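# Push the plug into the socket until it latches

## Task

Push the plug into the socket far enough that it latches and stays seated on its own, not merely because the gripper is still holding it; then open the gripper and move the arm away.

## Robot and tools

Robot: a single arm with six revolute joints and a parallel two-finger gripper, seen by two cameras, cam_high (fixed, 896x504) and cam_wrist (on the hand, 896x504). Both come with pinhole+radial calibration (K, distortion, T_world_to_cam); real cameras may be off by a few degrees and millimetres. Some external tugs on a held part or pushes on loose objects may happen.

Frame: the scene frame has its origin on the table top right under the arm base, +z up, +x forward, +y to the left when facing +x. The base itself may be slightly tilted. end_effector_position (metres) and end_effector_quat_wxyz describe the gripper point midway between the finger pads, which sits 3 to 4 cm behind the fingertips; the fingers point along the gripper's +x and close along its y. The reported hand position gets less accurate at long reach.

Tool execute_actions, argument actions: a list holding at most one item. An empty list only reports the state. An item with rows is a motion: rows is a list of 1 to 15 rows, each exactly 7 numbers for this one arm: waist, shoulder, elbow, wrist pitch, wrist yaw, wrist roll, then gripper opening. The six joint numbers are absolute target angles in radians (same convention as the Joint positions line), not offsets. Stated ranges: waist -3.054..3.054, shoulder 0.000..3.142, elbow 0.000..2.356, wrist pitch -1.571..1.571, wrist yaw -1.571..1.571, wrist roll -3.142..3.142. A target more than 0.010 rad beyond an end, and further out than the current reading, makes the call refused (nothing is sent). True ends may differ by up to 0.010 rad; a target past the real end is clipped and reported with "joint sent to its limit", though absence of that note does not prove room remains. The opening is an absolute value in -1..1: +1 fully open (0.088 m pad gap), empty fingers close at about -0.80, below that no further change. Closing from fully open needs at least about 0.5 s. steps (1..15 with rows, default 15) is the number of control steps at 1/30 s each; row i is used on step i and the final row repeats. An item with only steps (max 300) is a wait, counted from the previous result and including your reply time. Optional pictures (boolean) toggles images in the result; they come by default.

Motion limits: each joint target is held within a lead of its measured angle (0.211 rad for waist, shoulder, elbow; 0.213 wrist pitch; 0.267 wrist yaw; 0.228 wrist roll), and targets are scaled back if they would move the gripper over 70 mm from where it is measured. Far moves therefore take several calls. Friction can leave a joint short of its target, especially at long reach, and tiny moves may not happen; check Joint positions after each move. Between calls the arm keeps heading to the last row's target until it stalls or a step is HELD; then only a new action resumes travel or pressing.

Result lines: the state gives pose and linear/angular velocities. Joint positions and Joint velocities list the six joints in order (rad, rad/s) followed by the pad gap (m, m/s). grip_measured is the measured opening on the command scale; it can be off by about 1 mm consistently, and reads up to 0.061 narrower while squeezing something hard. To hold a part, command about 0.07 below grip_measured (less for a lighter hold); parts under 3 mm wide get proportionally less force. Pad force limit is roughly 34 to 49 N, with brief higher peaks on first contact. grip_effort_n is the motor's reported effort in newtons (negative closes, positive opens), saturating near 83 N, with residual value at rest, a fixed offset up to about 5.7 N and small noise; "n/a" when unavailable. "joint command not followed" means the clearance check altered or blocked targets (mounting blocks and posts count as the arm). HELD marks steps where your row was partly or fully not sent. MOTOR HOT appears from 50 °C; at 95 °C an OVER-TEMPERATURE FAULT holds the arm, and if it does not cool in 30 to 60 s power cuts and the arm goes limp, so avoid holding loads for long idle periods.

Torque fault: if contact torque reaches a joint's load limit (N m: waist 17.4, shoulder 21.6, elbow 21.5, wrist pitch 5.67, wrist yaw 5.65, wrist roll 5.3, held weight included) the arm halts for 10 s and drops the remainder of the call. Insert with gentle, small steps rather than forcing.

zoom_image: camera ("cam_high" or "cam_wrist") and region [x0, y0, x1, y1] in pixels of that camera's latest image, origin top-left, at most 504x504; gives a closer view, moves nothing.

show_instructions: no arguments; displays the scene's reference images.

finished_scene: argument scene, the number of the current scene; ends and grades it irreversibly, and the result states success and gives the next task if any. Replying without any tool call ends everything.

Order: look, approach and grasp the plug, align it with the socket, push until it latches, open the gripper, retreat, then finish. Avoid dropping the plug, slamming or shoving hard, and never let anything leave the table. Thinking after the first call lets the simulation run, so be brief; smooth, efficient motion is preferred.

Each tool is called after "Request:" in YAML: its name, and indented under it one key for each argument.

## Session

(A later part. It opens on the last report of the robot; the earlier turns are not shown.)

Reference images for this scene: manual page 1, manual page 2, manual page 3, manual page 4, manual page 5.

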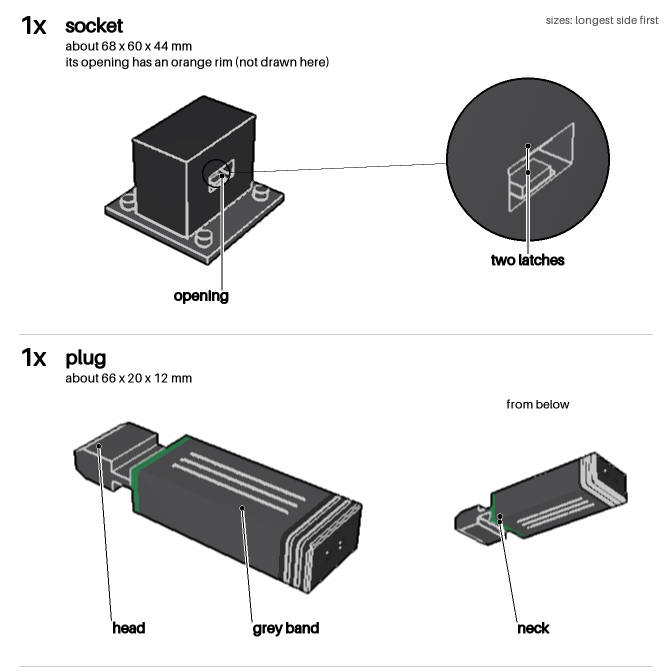

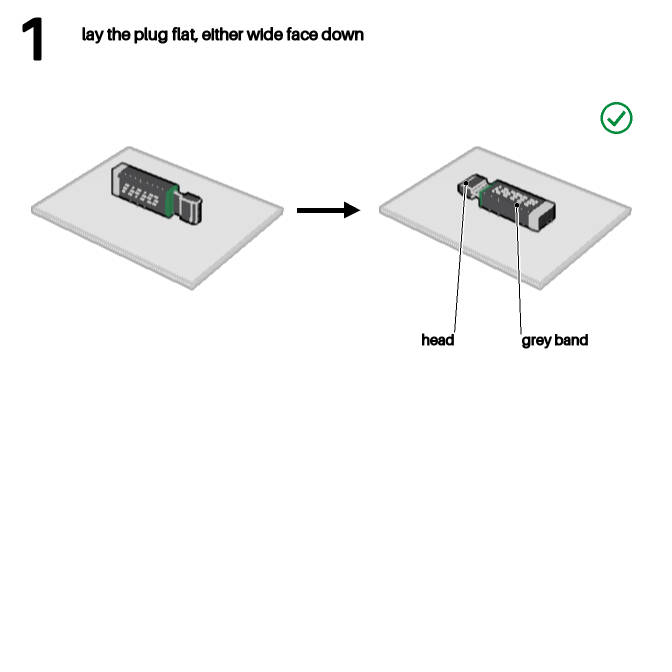

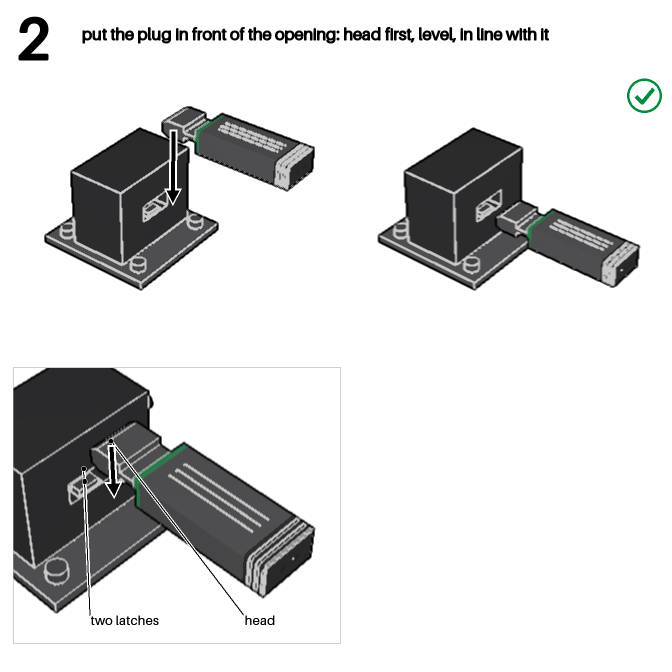

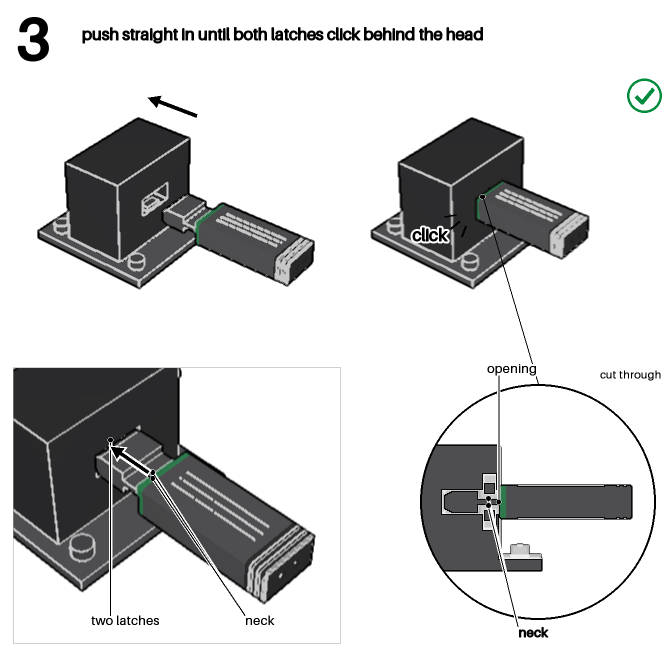

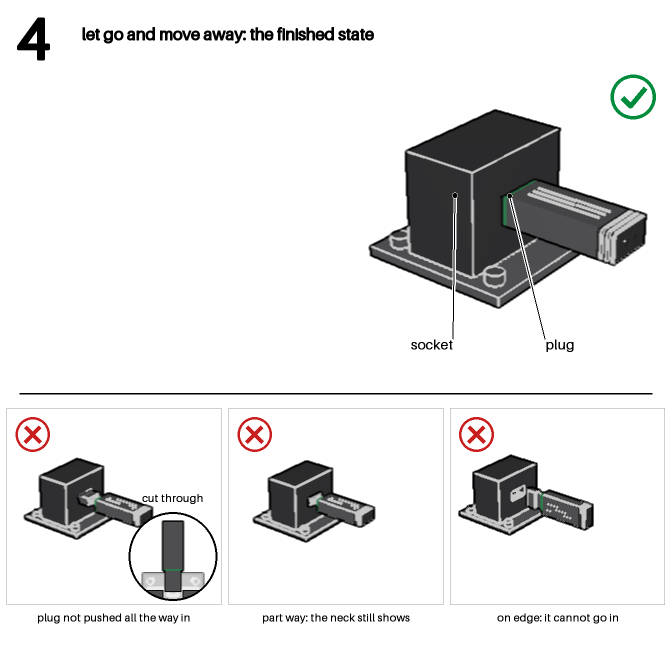

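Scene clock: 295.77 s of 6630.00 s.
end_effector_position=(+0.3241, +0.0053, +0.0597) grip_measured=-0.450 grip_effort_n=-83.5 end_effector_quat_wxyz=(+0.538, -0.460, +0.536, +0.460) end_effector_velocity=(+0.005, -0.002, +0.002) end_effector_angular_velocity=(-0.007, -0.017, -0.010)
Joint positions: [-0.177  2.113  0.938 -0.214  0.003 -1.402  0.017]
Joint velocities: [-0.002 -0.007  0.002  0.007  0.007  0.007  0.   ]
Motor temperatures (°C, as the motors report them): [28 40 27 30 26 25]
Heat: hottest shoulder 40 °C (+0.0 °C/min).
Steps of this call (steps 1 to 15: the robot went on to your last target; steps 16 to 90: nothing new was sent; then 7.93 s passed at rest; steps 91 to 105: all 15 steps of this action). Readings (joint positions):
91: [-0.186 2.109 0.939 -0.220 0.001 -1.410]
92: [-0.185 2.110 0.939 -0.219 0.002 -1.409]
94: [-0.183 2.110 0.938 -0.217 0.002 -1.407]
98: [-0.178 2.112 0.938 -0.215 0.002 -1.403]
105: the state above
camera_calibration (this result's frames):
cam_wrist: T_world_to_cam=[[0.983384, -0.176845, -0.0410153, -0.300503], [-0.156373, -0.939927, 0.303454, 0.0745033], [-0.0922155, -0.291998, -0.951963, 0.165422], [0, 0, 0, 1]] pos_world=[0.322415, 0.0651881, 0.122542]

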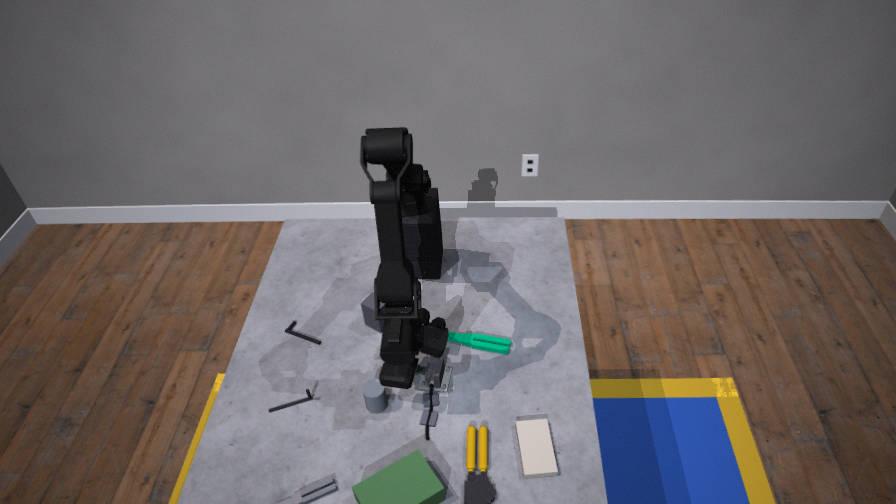

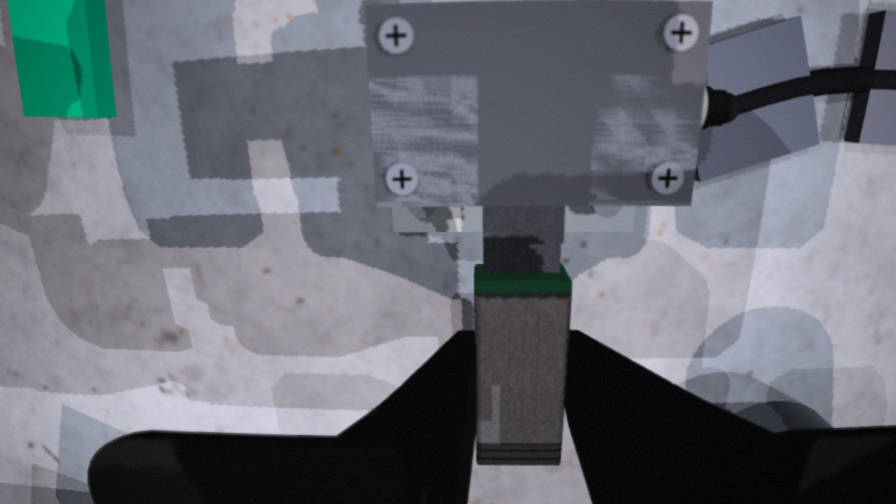

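Request:
execute_actions:
  actions:
    - {"rows":[[-0.173,2.131,0.930,-0.212,0.005,-1.398,-0.55],[-0.171,2.131,0.930,-0.212,0.006,-1.396,-0.55],[-0.169,2.131,0.930,-0.212,0.006,-1.394,-0.55],[-0.167,2.131,0.930,-0.212,0.007,-1.392,-0.55],[-0.166,2.131,0.930,-0.212,0.007,-1.391,-0.55]],"steps":15}

Request:
zoom_image:
  camera: "cam_wrist"
  region: [340, 100, 720, 320]

Scene clock: 300.27 s of 6630.00 s.
end_effector_position=(+0.3240, +0.0061, +0.0596) grip_measured=-0.450 grip_effort_n=-83.5 end_effector_quat_wxyz=(+0.538, -0.460, +0.537, +0.458) end_effector_velocity=(-0.002, -0.002, +0.000) end_effector_angular_velocity=(-0.008, +0.007, +0.005)
Joint positions: [-0.172  2.113  0.938 -0.214  0.008 -1.394  0.017]
Joint velocities: [-0.002 -0.002 -0.002 -0.007  0.007 -0.007 -0.   ]
Motor temperatures (°C, as the motors report them): [28 40 26 30 26 25]
Heat: hottest shoulder 40 °C (+1.0 °C/min).
Steps of this call (steps 1 to 15: the robot went on to your last target; steps 16 to 90: nothing new was sent; then 1.00 s passed at rest; steps 91 to 105: all 15 steps of this action). Readings (joint positions):
91: [-0.176 2.113 0.938 -0.214 0.003 -1.402]
92: [-0.176 2.113 0.938 -0.214 0.003 -1.401]
94: [-0.175 2.113 0.938 -0.214 0.004 -1.398]
98: [-0.172 2.113 0.938 -0.214 0.008 -1.395]
105: the state above
camera_calibration (this result's frames):
cam_wrist: T_world_to_cam=[[0.982812, -0.180131, -0.0404197, -0.300084], [-0.159242, -0.937956, 0.308028, 0.0759616], [-0.0933972, -0.296297, -0.950518, 0.165888], [0, 0, 0, 1]] pos_world=[0.322516, 0.0663462, 0.122152]

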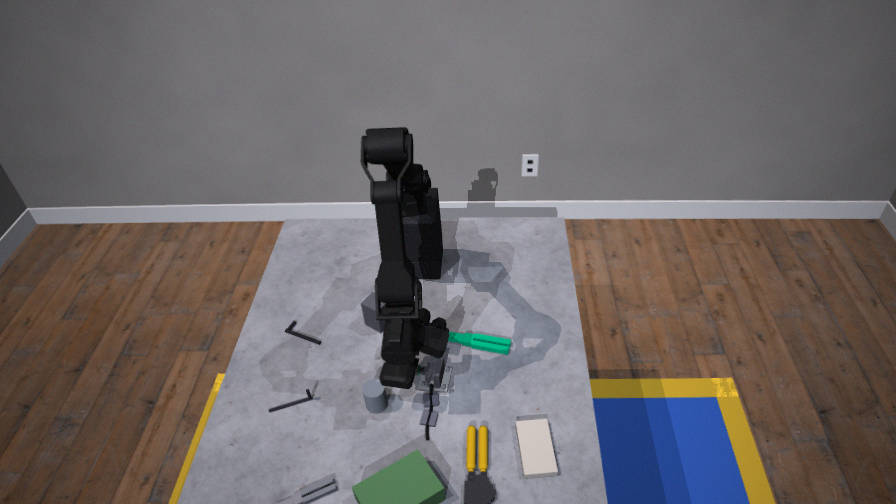

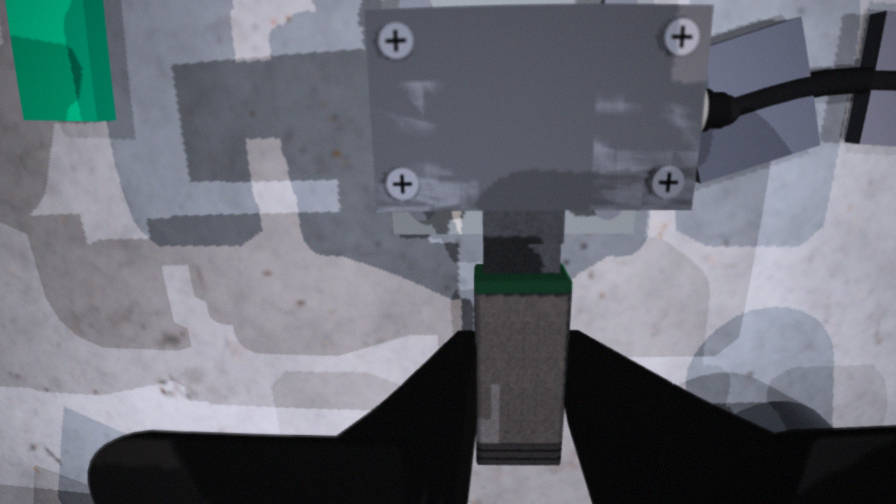

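Region (340, 100, 720, 320) of cam_wrist's 896x504 image, scaled by 1.326, with more detail than that image has; it fills the top 292 rows of this view, and the rest is white.

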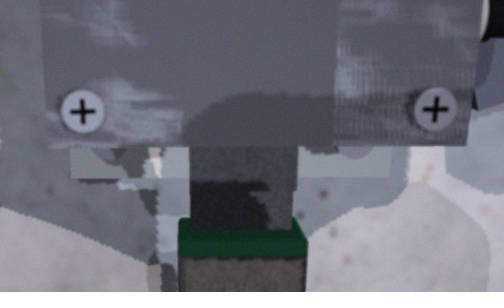

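Request:
execute_actions:
  actions:
    - {"rows":[[-0.164,2.124,0.936,-0.213,0.003,-1.397,-0.55],[-0.161,2.120,0.938,-0.213,-0.001,-1.397,-0.55],[-0.158,2.118,0.940,-0.213,-0.005,-1.397,-0.55],[-0.155,2.117,0.942,-0.213,-0.009,-1.396,-0.55],[-0.152,2.116,0.943,-0.213,-0.013,-1.395,-0.55],[-0.149,2.116,0.944,-0.213,-0.017,-1.394,-0.55],[-0.146,2.116,0.945,-0.213,-0.021,-1.393,-0.55],[-0.143,2.116,0.946,-0.213,-0.025,-1.392,-0.55],[-0.140,2.116,0.947,-0.213,-0.029,-1.391,-0.55],[-0.137,2.116,0.948,-0.213,-0.033,-1.390,-0.55],[-0.134,2.116,0.949,-0.213,-0.037,-1.389,-0.55],[-0.131,2.116,0.950,-0.213,-0.041,-1.388,-0.55]],"steps":15}

Scene clock: 313.10 s of 6630.00 s.
end_effector_position=(+0.3242, +0.0067, +0.0596) grip_measured=-0.450 grip_effort_n=-83.5 end_effector_quat_wxyz=(+0.538, -0.460, +0.538, +0.458) end_effector_velocity=(-0.001, +0.000, +0.002) end_effector_angular_velocity=(+0.007, +0.003, +0.005)
Joint positions: [-0.17   2.113  0.938 -0.214  0.009 -1.391  0.017]
Joint velocities: [-0.002 -0.007 -0.002 -0.007 -0.007 -0.007 -0.   ]
Motor temperatures (°C, as the motors report them): [28 39 26 30 26 25]
Heat: hottest shoulder 39 °C (-2.0 °C/min).
Steps of this call (steps 1 to 15: the robot went on to your last target; steps 16 to 90: nothing new was sent; then 9.33 s passed at rest; steps 91 to 105: all 15 steps of this action). Readings (joint positions):
91: [-0.172 2.113 0.938 -0.214 0.008 -1.394]
92: [-0.171 2.113 0.938 -0.214 0.008 -1.394]
94: [-0.171 2.113 0.938 -0.214 0.009 -1.394]
98: [-0.170 2.113 0.938 -0.214 0.009 -1.394]
105: the state above
camera_calibration (this result's frames):
cam_wrist: T_world_to_cam=[[0.982615, -0.18129, -0.0400209, -0.300082], [-0.16047, -0.937759, 0.307988, 0.0769389], [-0.0933652, -0.296212, -0.950548, 0.166117], [0, 0, 0, 1]] pos_world=[0.322721, 0.0669541, 0.122196]

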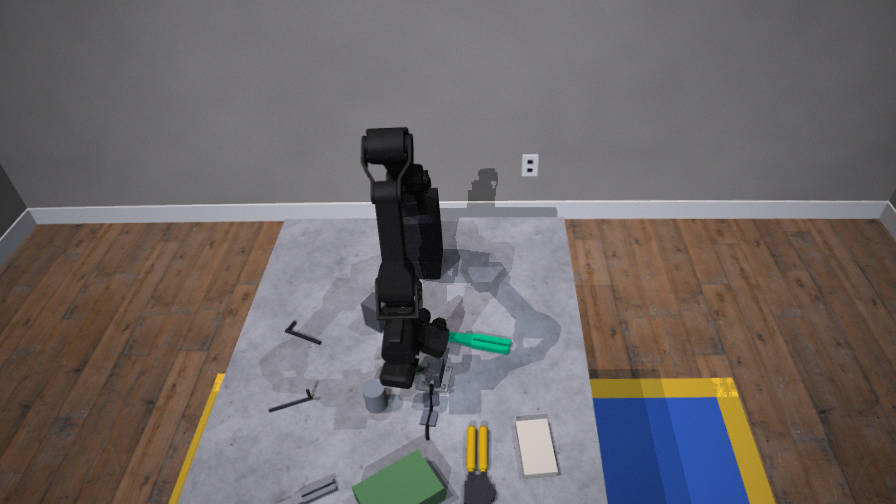

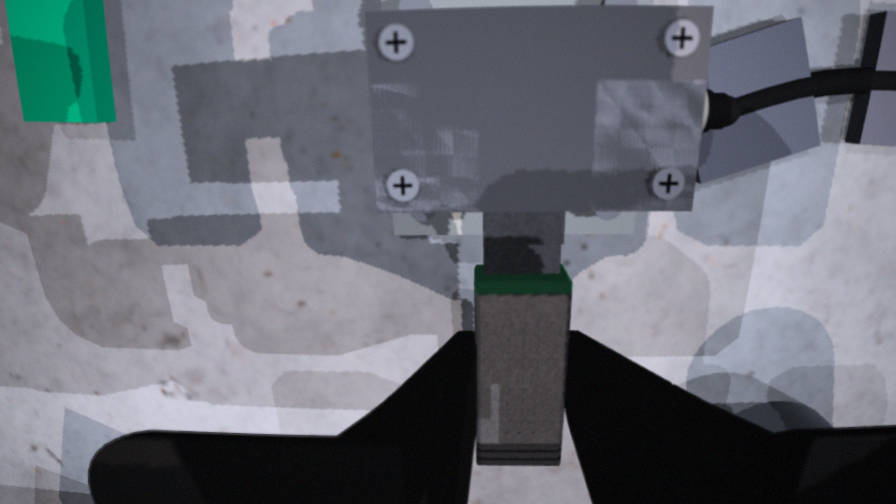

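Request:
execute_actions:
  actions:
    - {"rows":[[-0.140,2.112,0.950,-0.214,-0.03,-1.392,-0.55],[-0.140,2.108,0.951,-0.215,-0.03,-1.392,-0.55],[-0.140,2.104,0.952,-0.216,-0.03,-1.392,-0.55],[-0.140,2.101,0.952,-0.217,-0.03,-1.392,-0.55],[-0.140,2.098,0.952,-0.218,-0.03,-1.392,-0.55],[-0.140,2.096,0.952,-0.219,-0.03,-1.392,-0.55],[-0.140,2.094,0.952,-0.220,-0.03,-1.392,-0.55]],"steps":15}

Scene clock: 323.70 s of 6630.00 s.
end_effector_position=(+0.3245, +0.0067, +0.0608) grip_measured=-0.450 grip_effort_n=-83.5 end_effector_quat_wxyz=(+0.538, -0.460, +0.538, +0.458) end_effector_velocity=(-0.002, -0.000, +0.000) end_effector_angular_velocity=(-0.007, +0.007, +0.010)
Joint positions: [-0.17   2.11   0.94  -0.221  0.009 -1.39   0.017]
Joint velocities: [ 0.002 -0.002 -0.002 -0.007  0.007 -0.007  0.   ]
Motor temperatures (°C, as the motors report them): [29 40 27 29 28 25]
Heat: hottest shoulder 40 °C (-3.0 °C/min).
Steps of this call (steps 1 to 15: the robot went on to your last target; steps 16 to 90: nothing new was sent; then 7.10 s passed at rest; steps 91 to 105: all 15 steps of this action). Readings (joint positions):
91: [-0.170 2.113 0.938 -0.215 0.008 -1.390]
92: [-0.170 2.113 0.938 -0.215 0.008 -1.390]
94: [-0.170 2.113 0.939 -0.216 0.009 -1.390]
98: [-0.170 2.111 0.940 -0.219 0.009 -1.390]
105: the state above
camera_calibration (this result's frames):
cam_wrist: T_world_to_cam=[[0.982431, -0.182033, -0.0411391, -0.300173], [-0.160827, -0.937631, 0.308194, 0.0767161], [-0.0946748, -0.296163, -0.950434, 0.167695], [0, 0, 0, 1]] pos_world=[0.323114, 0.066955, 0.123391]

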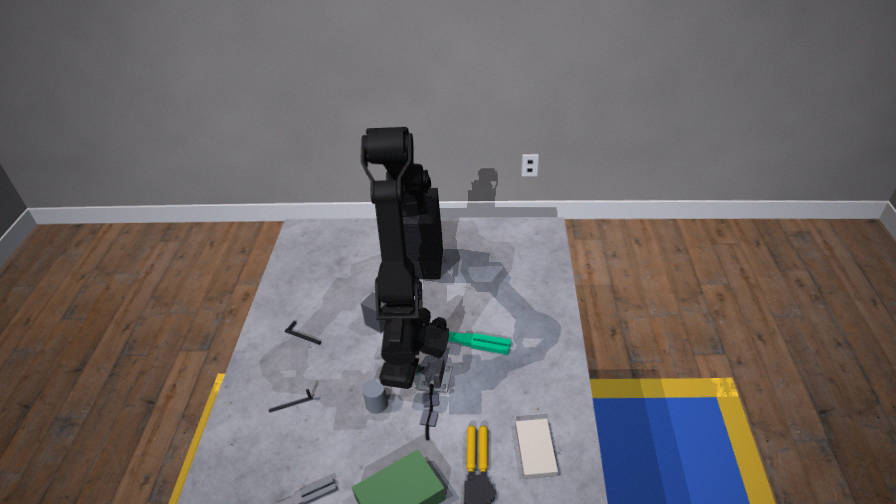

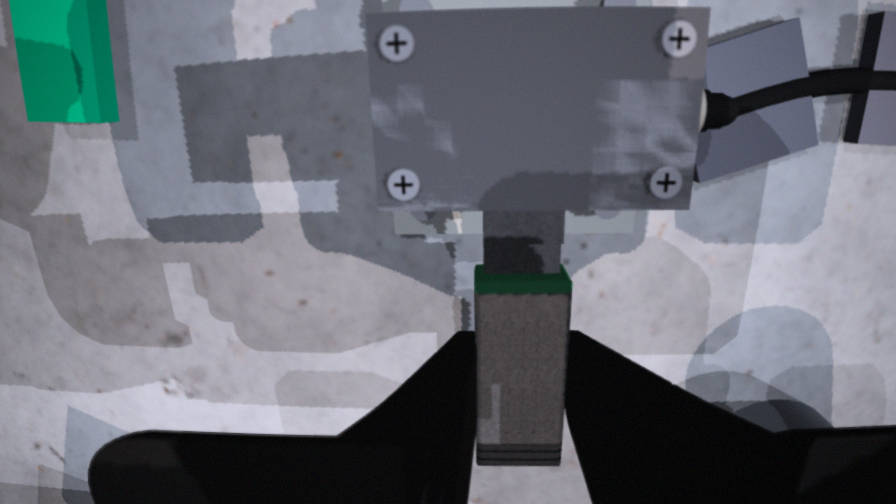

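Request:
execute_actions:
  actions:
    - {"rows":[[-0.150,2.110,0.940,-0.219,-0.015,-1.395,-0.55],[-0.150,2.112,0.935,-0.218,-0.015,-1.396,-0.55],[-0.150,2.112,0.931,-0.217,-0.015,-1.397,-0.55],[-0.150,2.112,0.928,-0.216,-0.015,-1.398,-0.55],[-0.150,2.112,0.926,-0.215,-0.015,-1.398,-0.55],[-0.150,2.112,0.924,-0.214,-0.015,-1.398,-0.55],[-0.150,2.112,0.922,-0.213,-0.015,-1.398,-0.55]],"steps":15}

Scene clock: 328.77 s of 6630.00 s.
end_effector_position=(+0.3234, +0.0066, +0.0602) grip_measured=-0.450 grip_effort_n=-83.5 end_effector_quat_wxyz=(+0.538, -0.461, +0.537, +0.458) end_effector_velocity=(+0.001, -0.002, +0.000) end_effector_angular_velocity=(-0.008, -0.008, -0.010)
Joint positions: [-0.17   2.109  0.934 -0.213  0.01  -1.393  0.017]
Joint velocities: [-0.002 -0.002 -0.002  0.007  0.007  0.007 -0.001]
Motor temperatures (°C, as the motors report them): [29 41 27 29 28 25]
Heat: hottest shoulder 41 °C (-2.0 °C/min).
Steps of this call (steps 1 to 15: the robot went on to your last target; steps 16 to 90: nothing new was sent; then 1.57 s passed at rest; steps 91 to 105: all 15 steps of this action). Readings (joint positions):
91: [-0.170 2.109 0.940 -0.221 0.009 -1.390]
92: [-0.170 2.109 0.940 -0.221 0.009 -1.391]
94: [-0.170 2.109 0.939 -0.221 0.010 -1.392]
98: [-0.170 2.109 0.936 -0.216 0.010 -1.393]
105: the state above
camera_calibration (this result's frames):
cam_wrist: T_world_to_cam=[[0.983042, -0.179075, -0.0394985, -0.299521], [-0.158449, -0.937889, 0.30864, 0.0758067], [-0.092315, -0.297147, -0.950359, 0.166252], [0, 0, 0, 1]] pos_world=[0.321801, 0.0668628, 0.122771]

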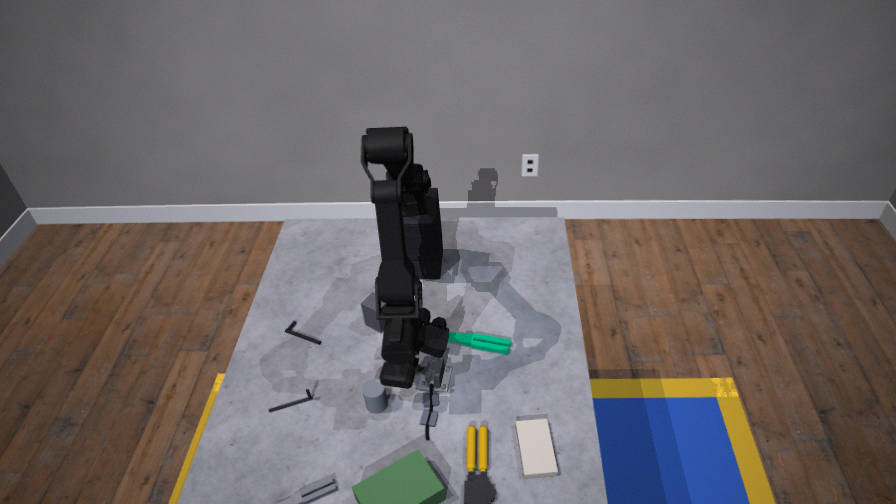

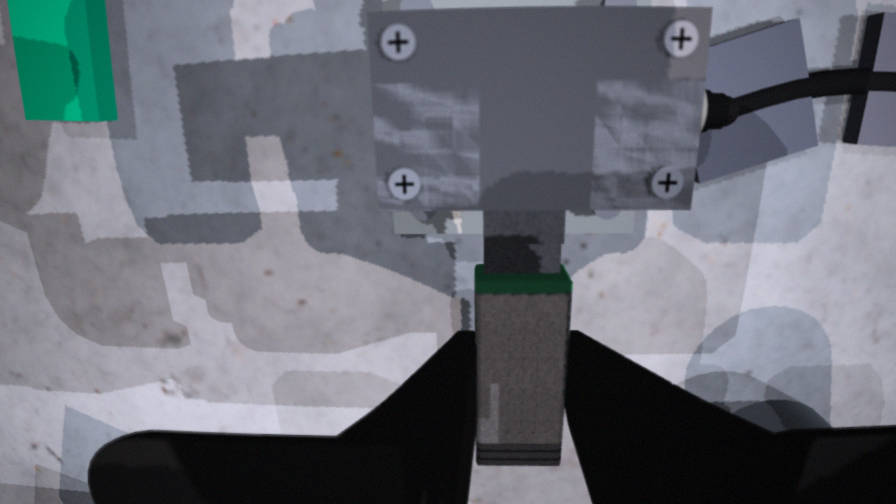

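Request:
execute_actions:
  actions:
    - {"rows":[[-0.165,2.112,0.924,-0.214,0,-1.398,-0.55],[-0.172,2.112,0.924,-0.214,0.003,-1.399,-0.55],[-0.177,2.112,0.924,-0.214,0.003,-1.401,-0.55],[-0.180,2.112,0.924,-0.214,0.002,-1.404,-0.55]],"steps":12}

Request:
zoom_image:
  camera: "cam_wrist"
  region: [340, 100, 720, 320]

Request:
zoom_image:
  camera: "cam_high"
  region: [380, 340, 470, 410]

Scene clock: 332.30 s of 6630.00 s.
end_effector_position=(+0.3234, +0.0054, +0.0602) grip_measured=-0.450 grip_effort_n=-83.5 end_effector_quat_wxyz=(+0.539, -0.460, +0.536, +0.460) end_effector_velocity=(+0.003, -0.001, +0.001) end_effector_angular_velocity=(+0.020, -0.012, -0.005)
Joint positions: [-0.176  2.109  0.933 -0.213  0.003 -1.401  0.017]
Joint velocities: [-0.012 -0.002  0.002  0.007 -0.022 -0.007  0.   ]
Motor temperatures (°C, as the motors report them): [29 41 27 29 28 25]
Heat: hottest shoulder 41 °C (-1.0 °C/min).
Steps of this call (steps 1 to 15: the robot went on to your last target; steps 16 to 90: nothing new was sent; then 0.13 s passed at rest; steps 91 to 102: all 12 steps of this action). Readings (joint positions):
91: [-0.170 2.109 0.934 -0.213 0.010 -1.394]
92: [-0.171 2.109 0.934 -0.213 0.009 -1.394]
94: [-0.173 2.109 0.934 -0.213 0.005 -1.397]
98: [-0.175 2.109 0.933 -0.213 0.003 -1.400]
102: the state above
camera_calibration (this result's frames):
cam_wrist: T_world_to_cam=[[0.983263, -0.1776, -0.0406559, -0.299679], [-0.157213, -0.93983, 0.303322, 0.0746157], [-0.0920795, -0.291853, -0.95202, 0.165831], [0, 0, 0, 1]] pos_world=[0.321664, 0.0653016, 0.123059]

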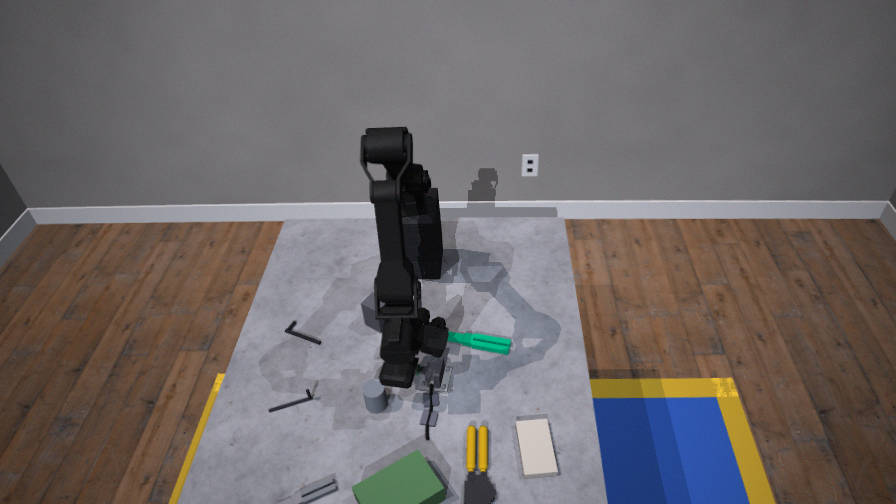

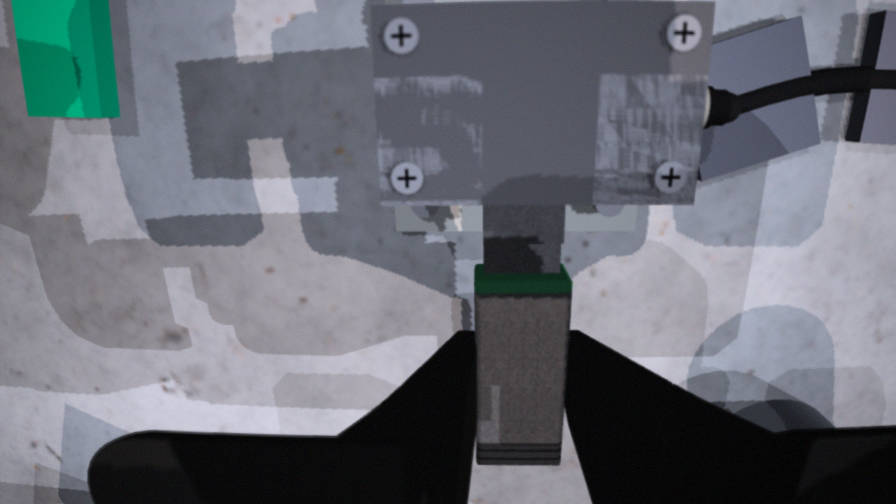

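Region (340, 100, 720, 320) of cam_wrist's 896x504 image, scaled by 1.326, with more detail than that image has; it fills the top 292 rows of this view, and the rest is white.

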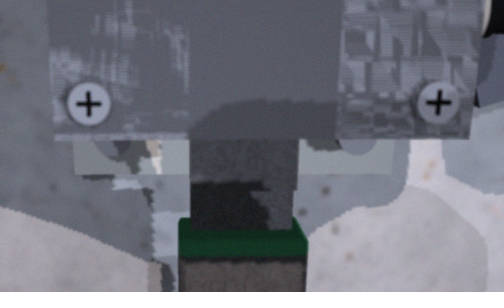

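Region (380, 340, 470, 410) of cam_high's 896x504 image, scaled by 5.600, with more detail than that image has.

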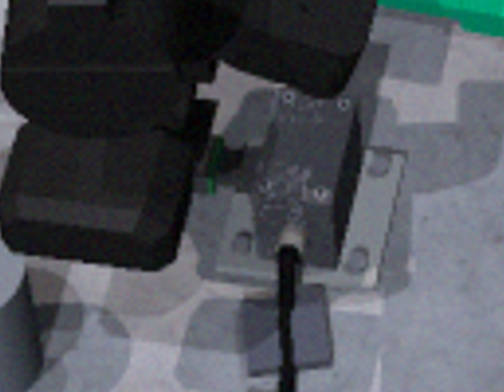

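Request:
execute_actions:
  actions:
    - {"rows":[[-0.174,2.112,0.936,-0.214,0.004,-1.399,-0.55],[-0.172,2.112,0.938,-0.214,0.004,-1.398,-0.55],[-0.170,2.112,0.940,-0.214,0.004,-1.396,-0.55],[-0.168,2.112,0.941,-0.214,0.003,-1.394,-0.55],[-0.166,2.112,0.942,-0.214,0.002,-1.393,-0.55],[-0.164,2.112,0.942,-0.214,0.000,-1.392,-0.55],[-0.162,2.112,0.942,-0.214,-0.002,-1.391,-0.55],[-0.160,2.112,0.942,-0.214,-0.004,-1.390,-0.55],[-0.158,2.112,0.942,-0.214,-0.007,-1.390,-0.55],[-0.156,2.112,0.942,-0.214,-0.010,-1.390,-0.55]],"steps":15}

Scene clock: 337.30 s of 6630.00 s.
end_effector_position=(+0.3234, +0.0064, +0.0602) grip_measured=-0.450 grip_effort_n=-83.5 end_effector_quat_wxyz=(+0.539, -0.460, +0.537, +0.458) end_effector_velocity=(-0.003, +0.000, -0.001) end_effector_angular_velocity=(+0.007, +0.012, +0.005)
Joint positions: [-0.172  2.109  0.933 -0.213  0.006 -1.393  0.017]
Joint velocities: [-0.002  0.002 -0.002 -0.007 -0.007 -0.007 -0.   ]
Motor temperatures (°C, as the motors report them): [29 41 27 29 28 25]
Heat: hottest shoulder 41 °C (-1.0 °C/min).
Steps of this call (steps 1 to 15: the robot went on to your last target; steps 16 to 90: nothing new was sent; then 1.50 s passed at rest; steps 91 to 105: all 15 steps of this action). Readings (joint positions):
91: [-0.177 2.109 0.933 -0.213 0.003 -1.401]
92: [-0.177 2.109 0.933 -0.213 0.003 -1.401]
94: [-0.176 2.109 0.933 -0.213 0.003 -1.401]
98: [-0.172 2.109 0.933 -0.213 0.006 -1.396]
105: the state above
camera_calibration (this result's frames):
cam_wrist: T_world_to_cam=[[0.982634, -0.181178, -0.0400539, -0.299297], [-0.160538, -0.938364, 0.306105, 0.0764518], [-0.0930446, -0.294359, -0.951155, 0.166406], [0, 0, 0, 1]] pos_world=[0.321856, 0.0664969, 0.122888]

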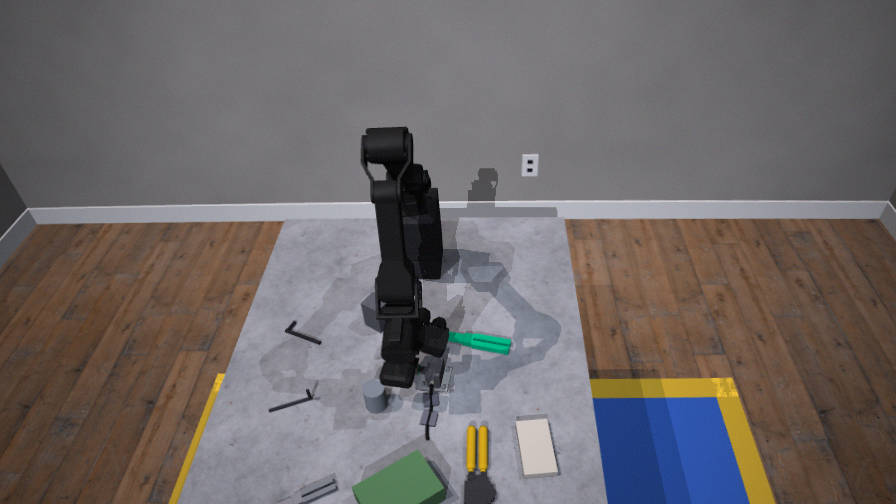

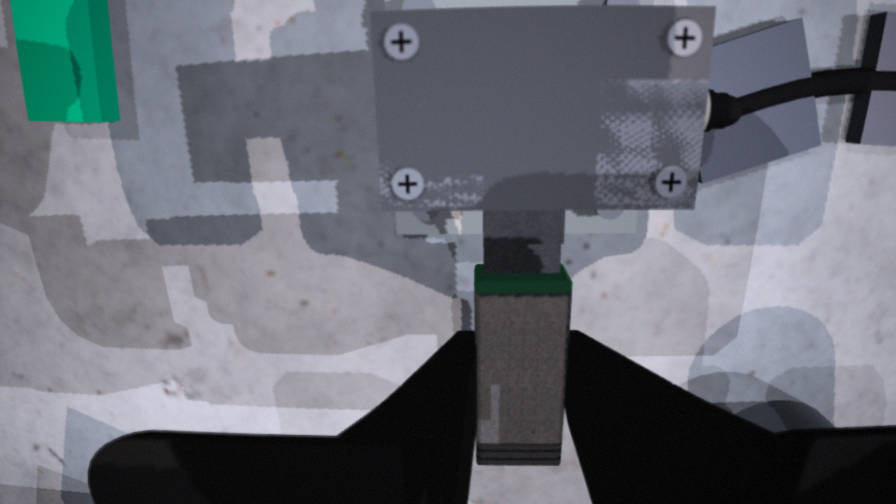

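Request:
execute_actions:
  actions:
    - {"rows":[[-0.154,2.102,0.940,-0.215,-0.012,-1.394,-0.55],[-0.154,2.098,0.940,-0.216,-0.012,-1.394,-0.55],[-0.154,2.096,0.940,-0.217,-0.012,-1.394,-0.55],[-0.154,2.094,0.940,-0.218,-0.012,-1.394,-0.55],[-0.154,2.093,0.940,-0.219,-0.012,-1.394,-0.55],[-0.154,2.092,0.940,-0.220,-0.012,-1.394,-0.55],[-0.154,2.091,0.940,-0.221,-0.012,-1.394,-0.55],[-0.154,2.090,0.940,-0.222,-0.012,-1.394,-0.55],[-0.154,2.089,0.940,-0.223,-0.012,-1.394,-0.55],[-0.154,2.088,0.940,-0.224,-0.012,-1.394,-0.55],[-0.154,2.087,0.940,-0.225,-0.012,-1.394,-0.55]],"steps":15}

Scene clock: 346.87 s of 6630.00 s.
end_effector_position=(+0.3238, +0.0097, +0.0616) grip_measured=-0.450 grip_effort_n=-83.5 end_effector_quat_wxyz=(+0.539, -0.460, +0.534, +0.462) end_effector_velocity=(+0.001, +0.001, +0.002) end_effector_angular_velocity=(+0.021, -0.002, +0.000)
Joint positions: [-0.165  2.105  0.935 -0.218  0.001 -1.393  0.017]
Joint velocities: [-0.007 -0.007  0.002 -0.007 -0.022 -0.007  0.   ]
Motor temperatures (°C, as the motors report them): [29 42 27 29 28 25]
Heat: hottest shoulder 42 °C (+1.0 °C/min).
Steps of this call (steps 1 to 15: the robot went on to your last target; steps 16 to 90: nothing new was sent; then 6.07 s passed at rest; steps 91 to 105: all 15 steps of this action). Readings (joint positions):
91: [-0.171 2.109 0.933 -0.213 0.006 -1.393]
92: [-0.171 2.109 0.933 -0.213 0.006 -1.393]
94: [-0.171 2.109 0.933 -0.214 0.006 -1.393]
98: [-0.170 2.106 0.933 -0.217 0.001 -1.393]
105: the state above
camera_calibration (this result's frames):
cam_wrist: T_world_to_cam=[[0.983848, -0.174256, -0.040966, -0.299505], [-0.15426, -0.94144, 0.299823, 0.0775869], [-0.090813, -0.288661, -0.953115, 0.168082], [0, 0, 0, 1]] pos_world=[0.3219, 0.0693716, 0.12467]

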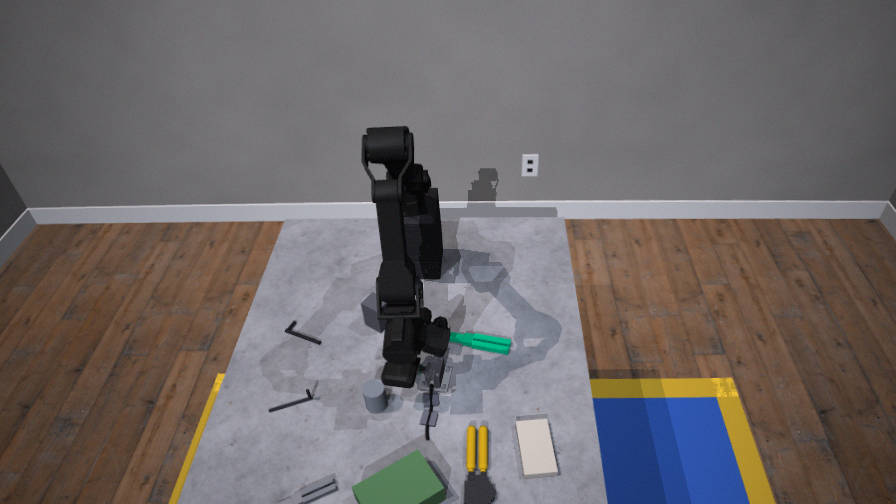

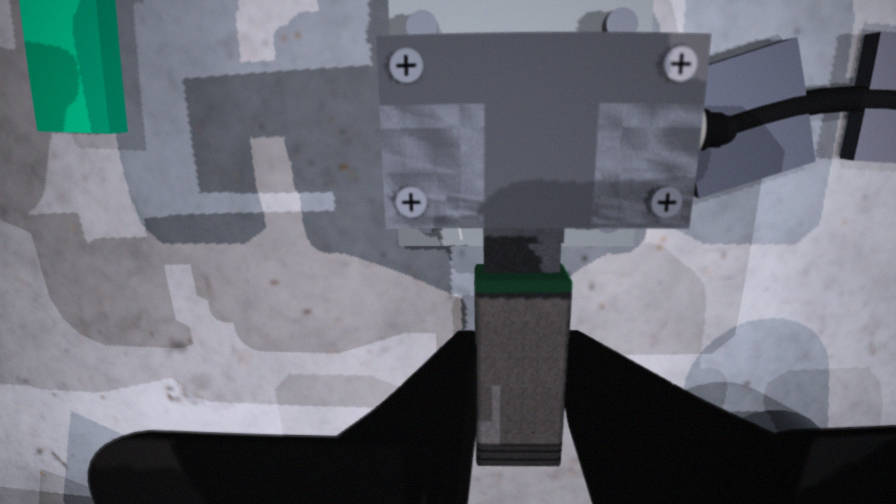

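Request:
execute_actions:
  actions:
    - {"rows":[[-0.152,2.095,0.942,-0.220,-0.015,-1.388,-0.55],[-0.149,2.097,0.943,-0.220,-0.019,-1.387,-0.55],[-0.146,2.098,0.944,-0.220,-0.023,-1.386,-0.55],[-0.143,2.098,0.945,-0.220,-0.027,-1.385,-0.55],[-0.140,2.098,0.946,-0.220,-0.031,-1.384,-0.55],[-0.137,2.098,0.947,-0.220,-0.035,-1.383,-0.55],[-0.134,2.098,0.948,-0.220,-0.039,-1.382,-0.55],[-0.131,2.098,0.949,-0.220,-0.043,-1.381,-0.55],[-0.128,2.098,0.950,-0.220,-0.047,-1.380,-0.55],[-0.125,2.098,0.951,-0.220,-0.051,-1.379,-0.55],[-0.122,2.098,0.952,-0.220,-0.055,-1.378,-0.55],[-0.119,2.098,0.953,-0.220,-0.058,-1.377,-0.55],[-0.116,2.098,0.954,-0.220,-0.061,-1.376,-0.55],[-0.113,2.098,0.955,-0.220,-0.064,-1.375,-0.55],[-0.110,2.098,0.956,-0.220,-0.067,-1.374,-0.55]],"steps":15}

Scene clock: 353.93 s of 6630.00 s.
end_effector_position=(+0.3275, +0.0219, +0.0627) grip_measured=-0.450 grip_effort_n=-83.5 end_effector_quat_wxyz=(+0.546, -0.456, +0.523, +0.470) end_effector_velocity=(+0.010, +0.032, +0.002) end_effector_angular_velocity=(+0.093, -0.032, +0.034)
Joint positions: [-0.141  2.105  0.944 -0.217 -0.024 -1.377  0.017]
Joint velocities: [ 0.056  0.002  0.017  0.022 -0.081  0.022 -0.   ]
Motor temperatures (°C, as the motors report them): [28 43 27 29 27 25]
Heat: hottest shoulder 43 °C (+3.0 °C/min).
Steps of this call (steps 1 to 15: the robot went on to your last target; steps 16 to 90: nothing new was sent; then 3.57 s passed at rest; steps 91 to 105: all 15 steps of this action). Readings (joint positions):
91: [-0.165 2.105 0.935 -0.219 0.001 -1.393]
92: [-0.165 2.105 0.936 -0.219 0.001 -1.392]
94: [-0.163 2.105 0.936 -0.219 -0.002 -1.390]
98: [-0.154 2.105 0.939 -0.219 -0.010 -1.385]
105: the state above
camera_calibration (this result's frames):
cam_wrist: T_world_to_cam=[[0.985631, -0.164714, -0.0374246, -0.301915], [-0.14868, -0.951159, 0.270539, 0.0895034], [-0.0801582, -0.261087, -0.961981, 0.16952], [0, 0, 0, 1]] pos_world=[0.324472, 0.079662, 0.127562]

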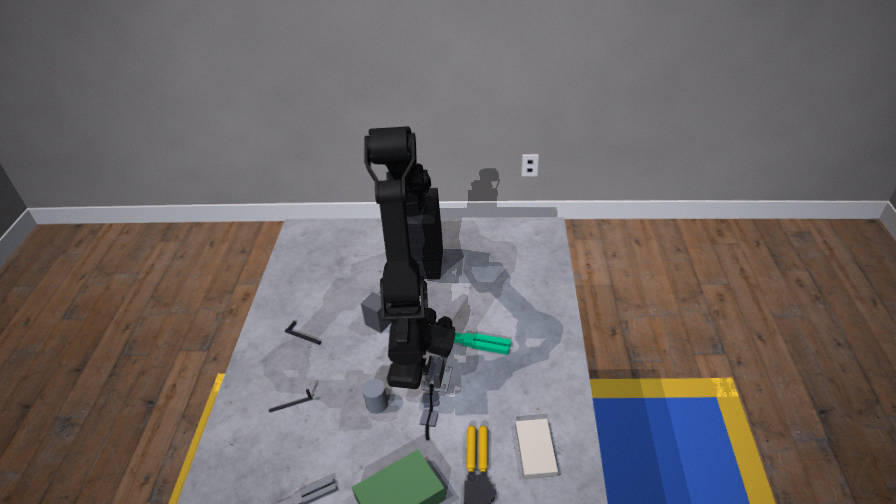

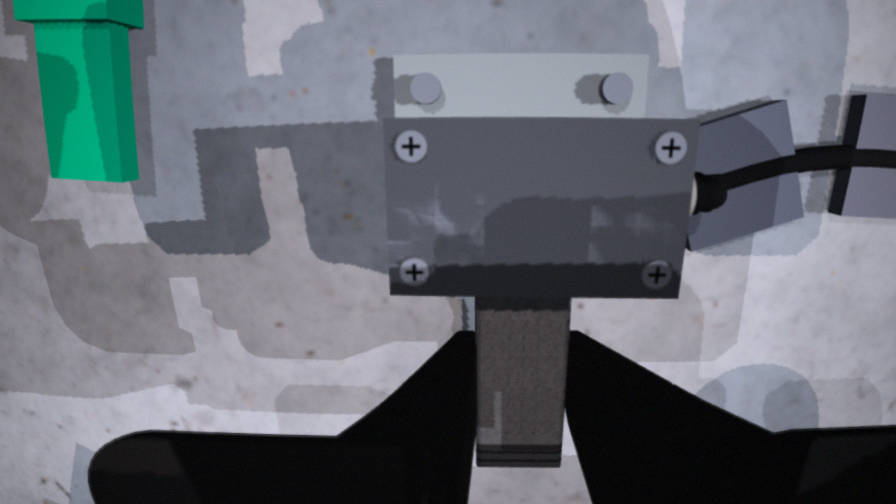

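Sliding in. Continue while straightening the wrist.

Request:
execute_actions:
  actions:
    - {"rows":[[-0.106,2.102,0.956,-0.222,-0.060,-1.366,-0.55],[-0.102,2.104,0.957,-0.223,-0.055,-1.362,-0.55],[-0.098,2.106,0.958,-0.224,-0.050,-1.358,-0.55],[-0.094,2.108,0.958,-0.225,-0.046,-1.354,-0.55],[-0.090,2.108,0.958,-0.225,-0.043,-1.350,-0.55],[-0.086,2.108,0.958,-0.225,-0.040,-1.347,-0.55],[-0.083,2.108,0.958,-0.225,-0.040,-1.345,-0.55]],"steps":15}

Scene clock: 357.07 s of 6630.00 s.
end_effector_position=(+0.3269, +0.0244, +0.0629) grip_measured=-0.450 grip_effort_n=-83.5 end_effector_quat_wxyz=(+0.542, -0.459, +0.532, +0.460) end_effector_velocity=(-0.004, +0.002, -0.000) end_effector_angular_velocity=(+0.007, +0.013, +0.010)
Joint positions: [-0.121  2.105  0.945 -0.222  0.005 -1.346  0.017]
Joint velocities: [ 0.002 -0.002 -0.007 -0.007 -0.007 -0.007 -0.   ]
Motor temperatures (°C, as the motors report them): [29 43 27 29 28 25]
Heat: hottest shoulder 43 °C (+3.0 °C/min).
Steps of this call (steps 1 to 15: the robot went on to your last target; steps 16 to 79: nothing new was sent; steps 80 to 94: all 15 steps of this action). Readings (joint positions):
80: [-0.137 2.105 0.944 -0.217 -0.026 -1.373]
81: [-0.137 2.105 0.944 -0.217 -0.025 -1.370]
83: [-0.133 2.105 0.944 -0.218 -0.018 -1.364]
87: [-0.123 2.105 0.945 -0.221 -0.000 -1.351]
94: the state above
camera_calibration (this result's frames):
cam_wrist: T_world_to_cam=[[0.983347, -0.178218, -0.0355998, -0.299959], [-0.160118, -0.94224, 0.294187, 0.0937826], [-0.0859731, -0.283588, -0.955085, 0.1723], [0, 0, 0, 1]] pos_world=[0.324793, 0.0837696, 0.126292]

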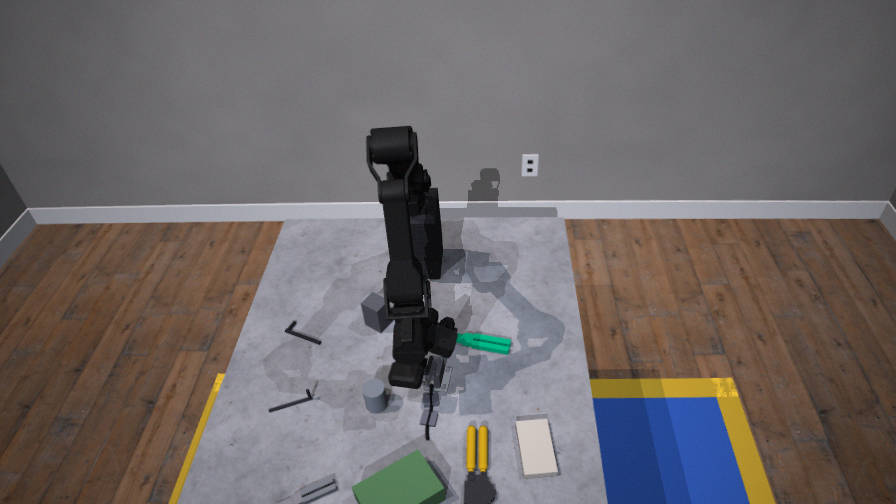

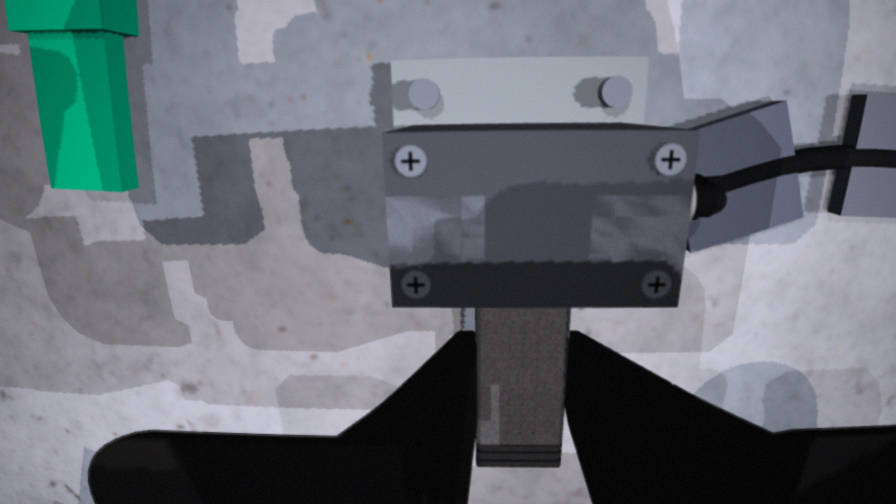

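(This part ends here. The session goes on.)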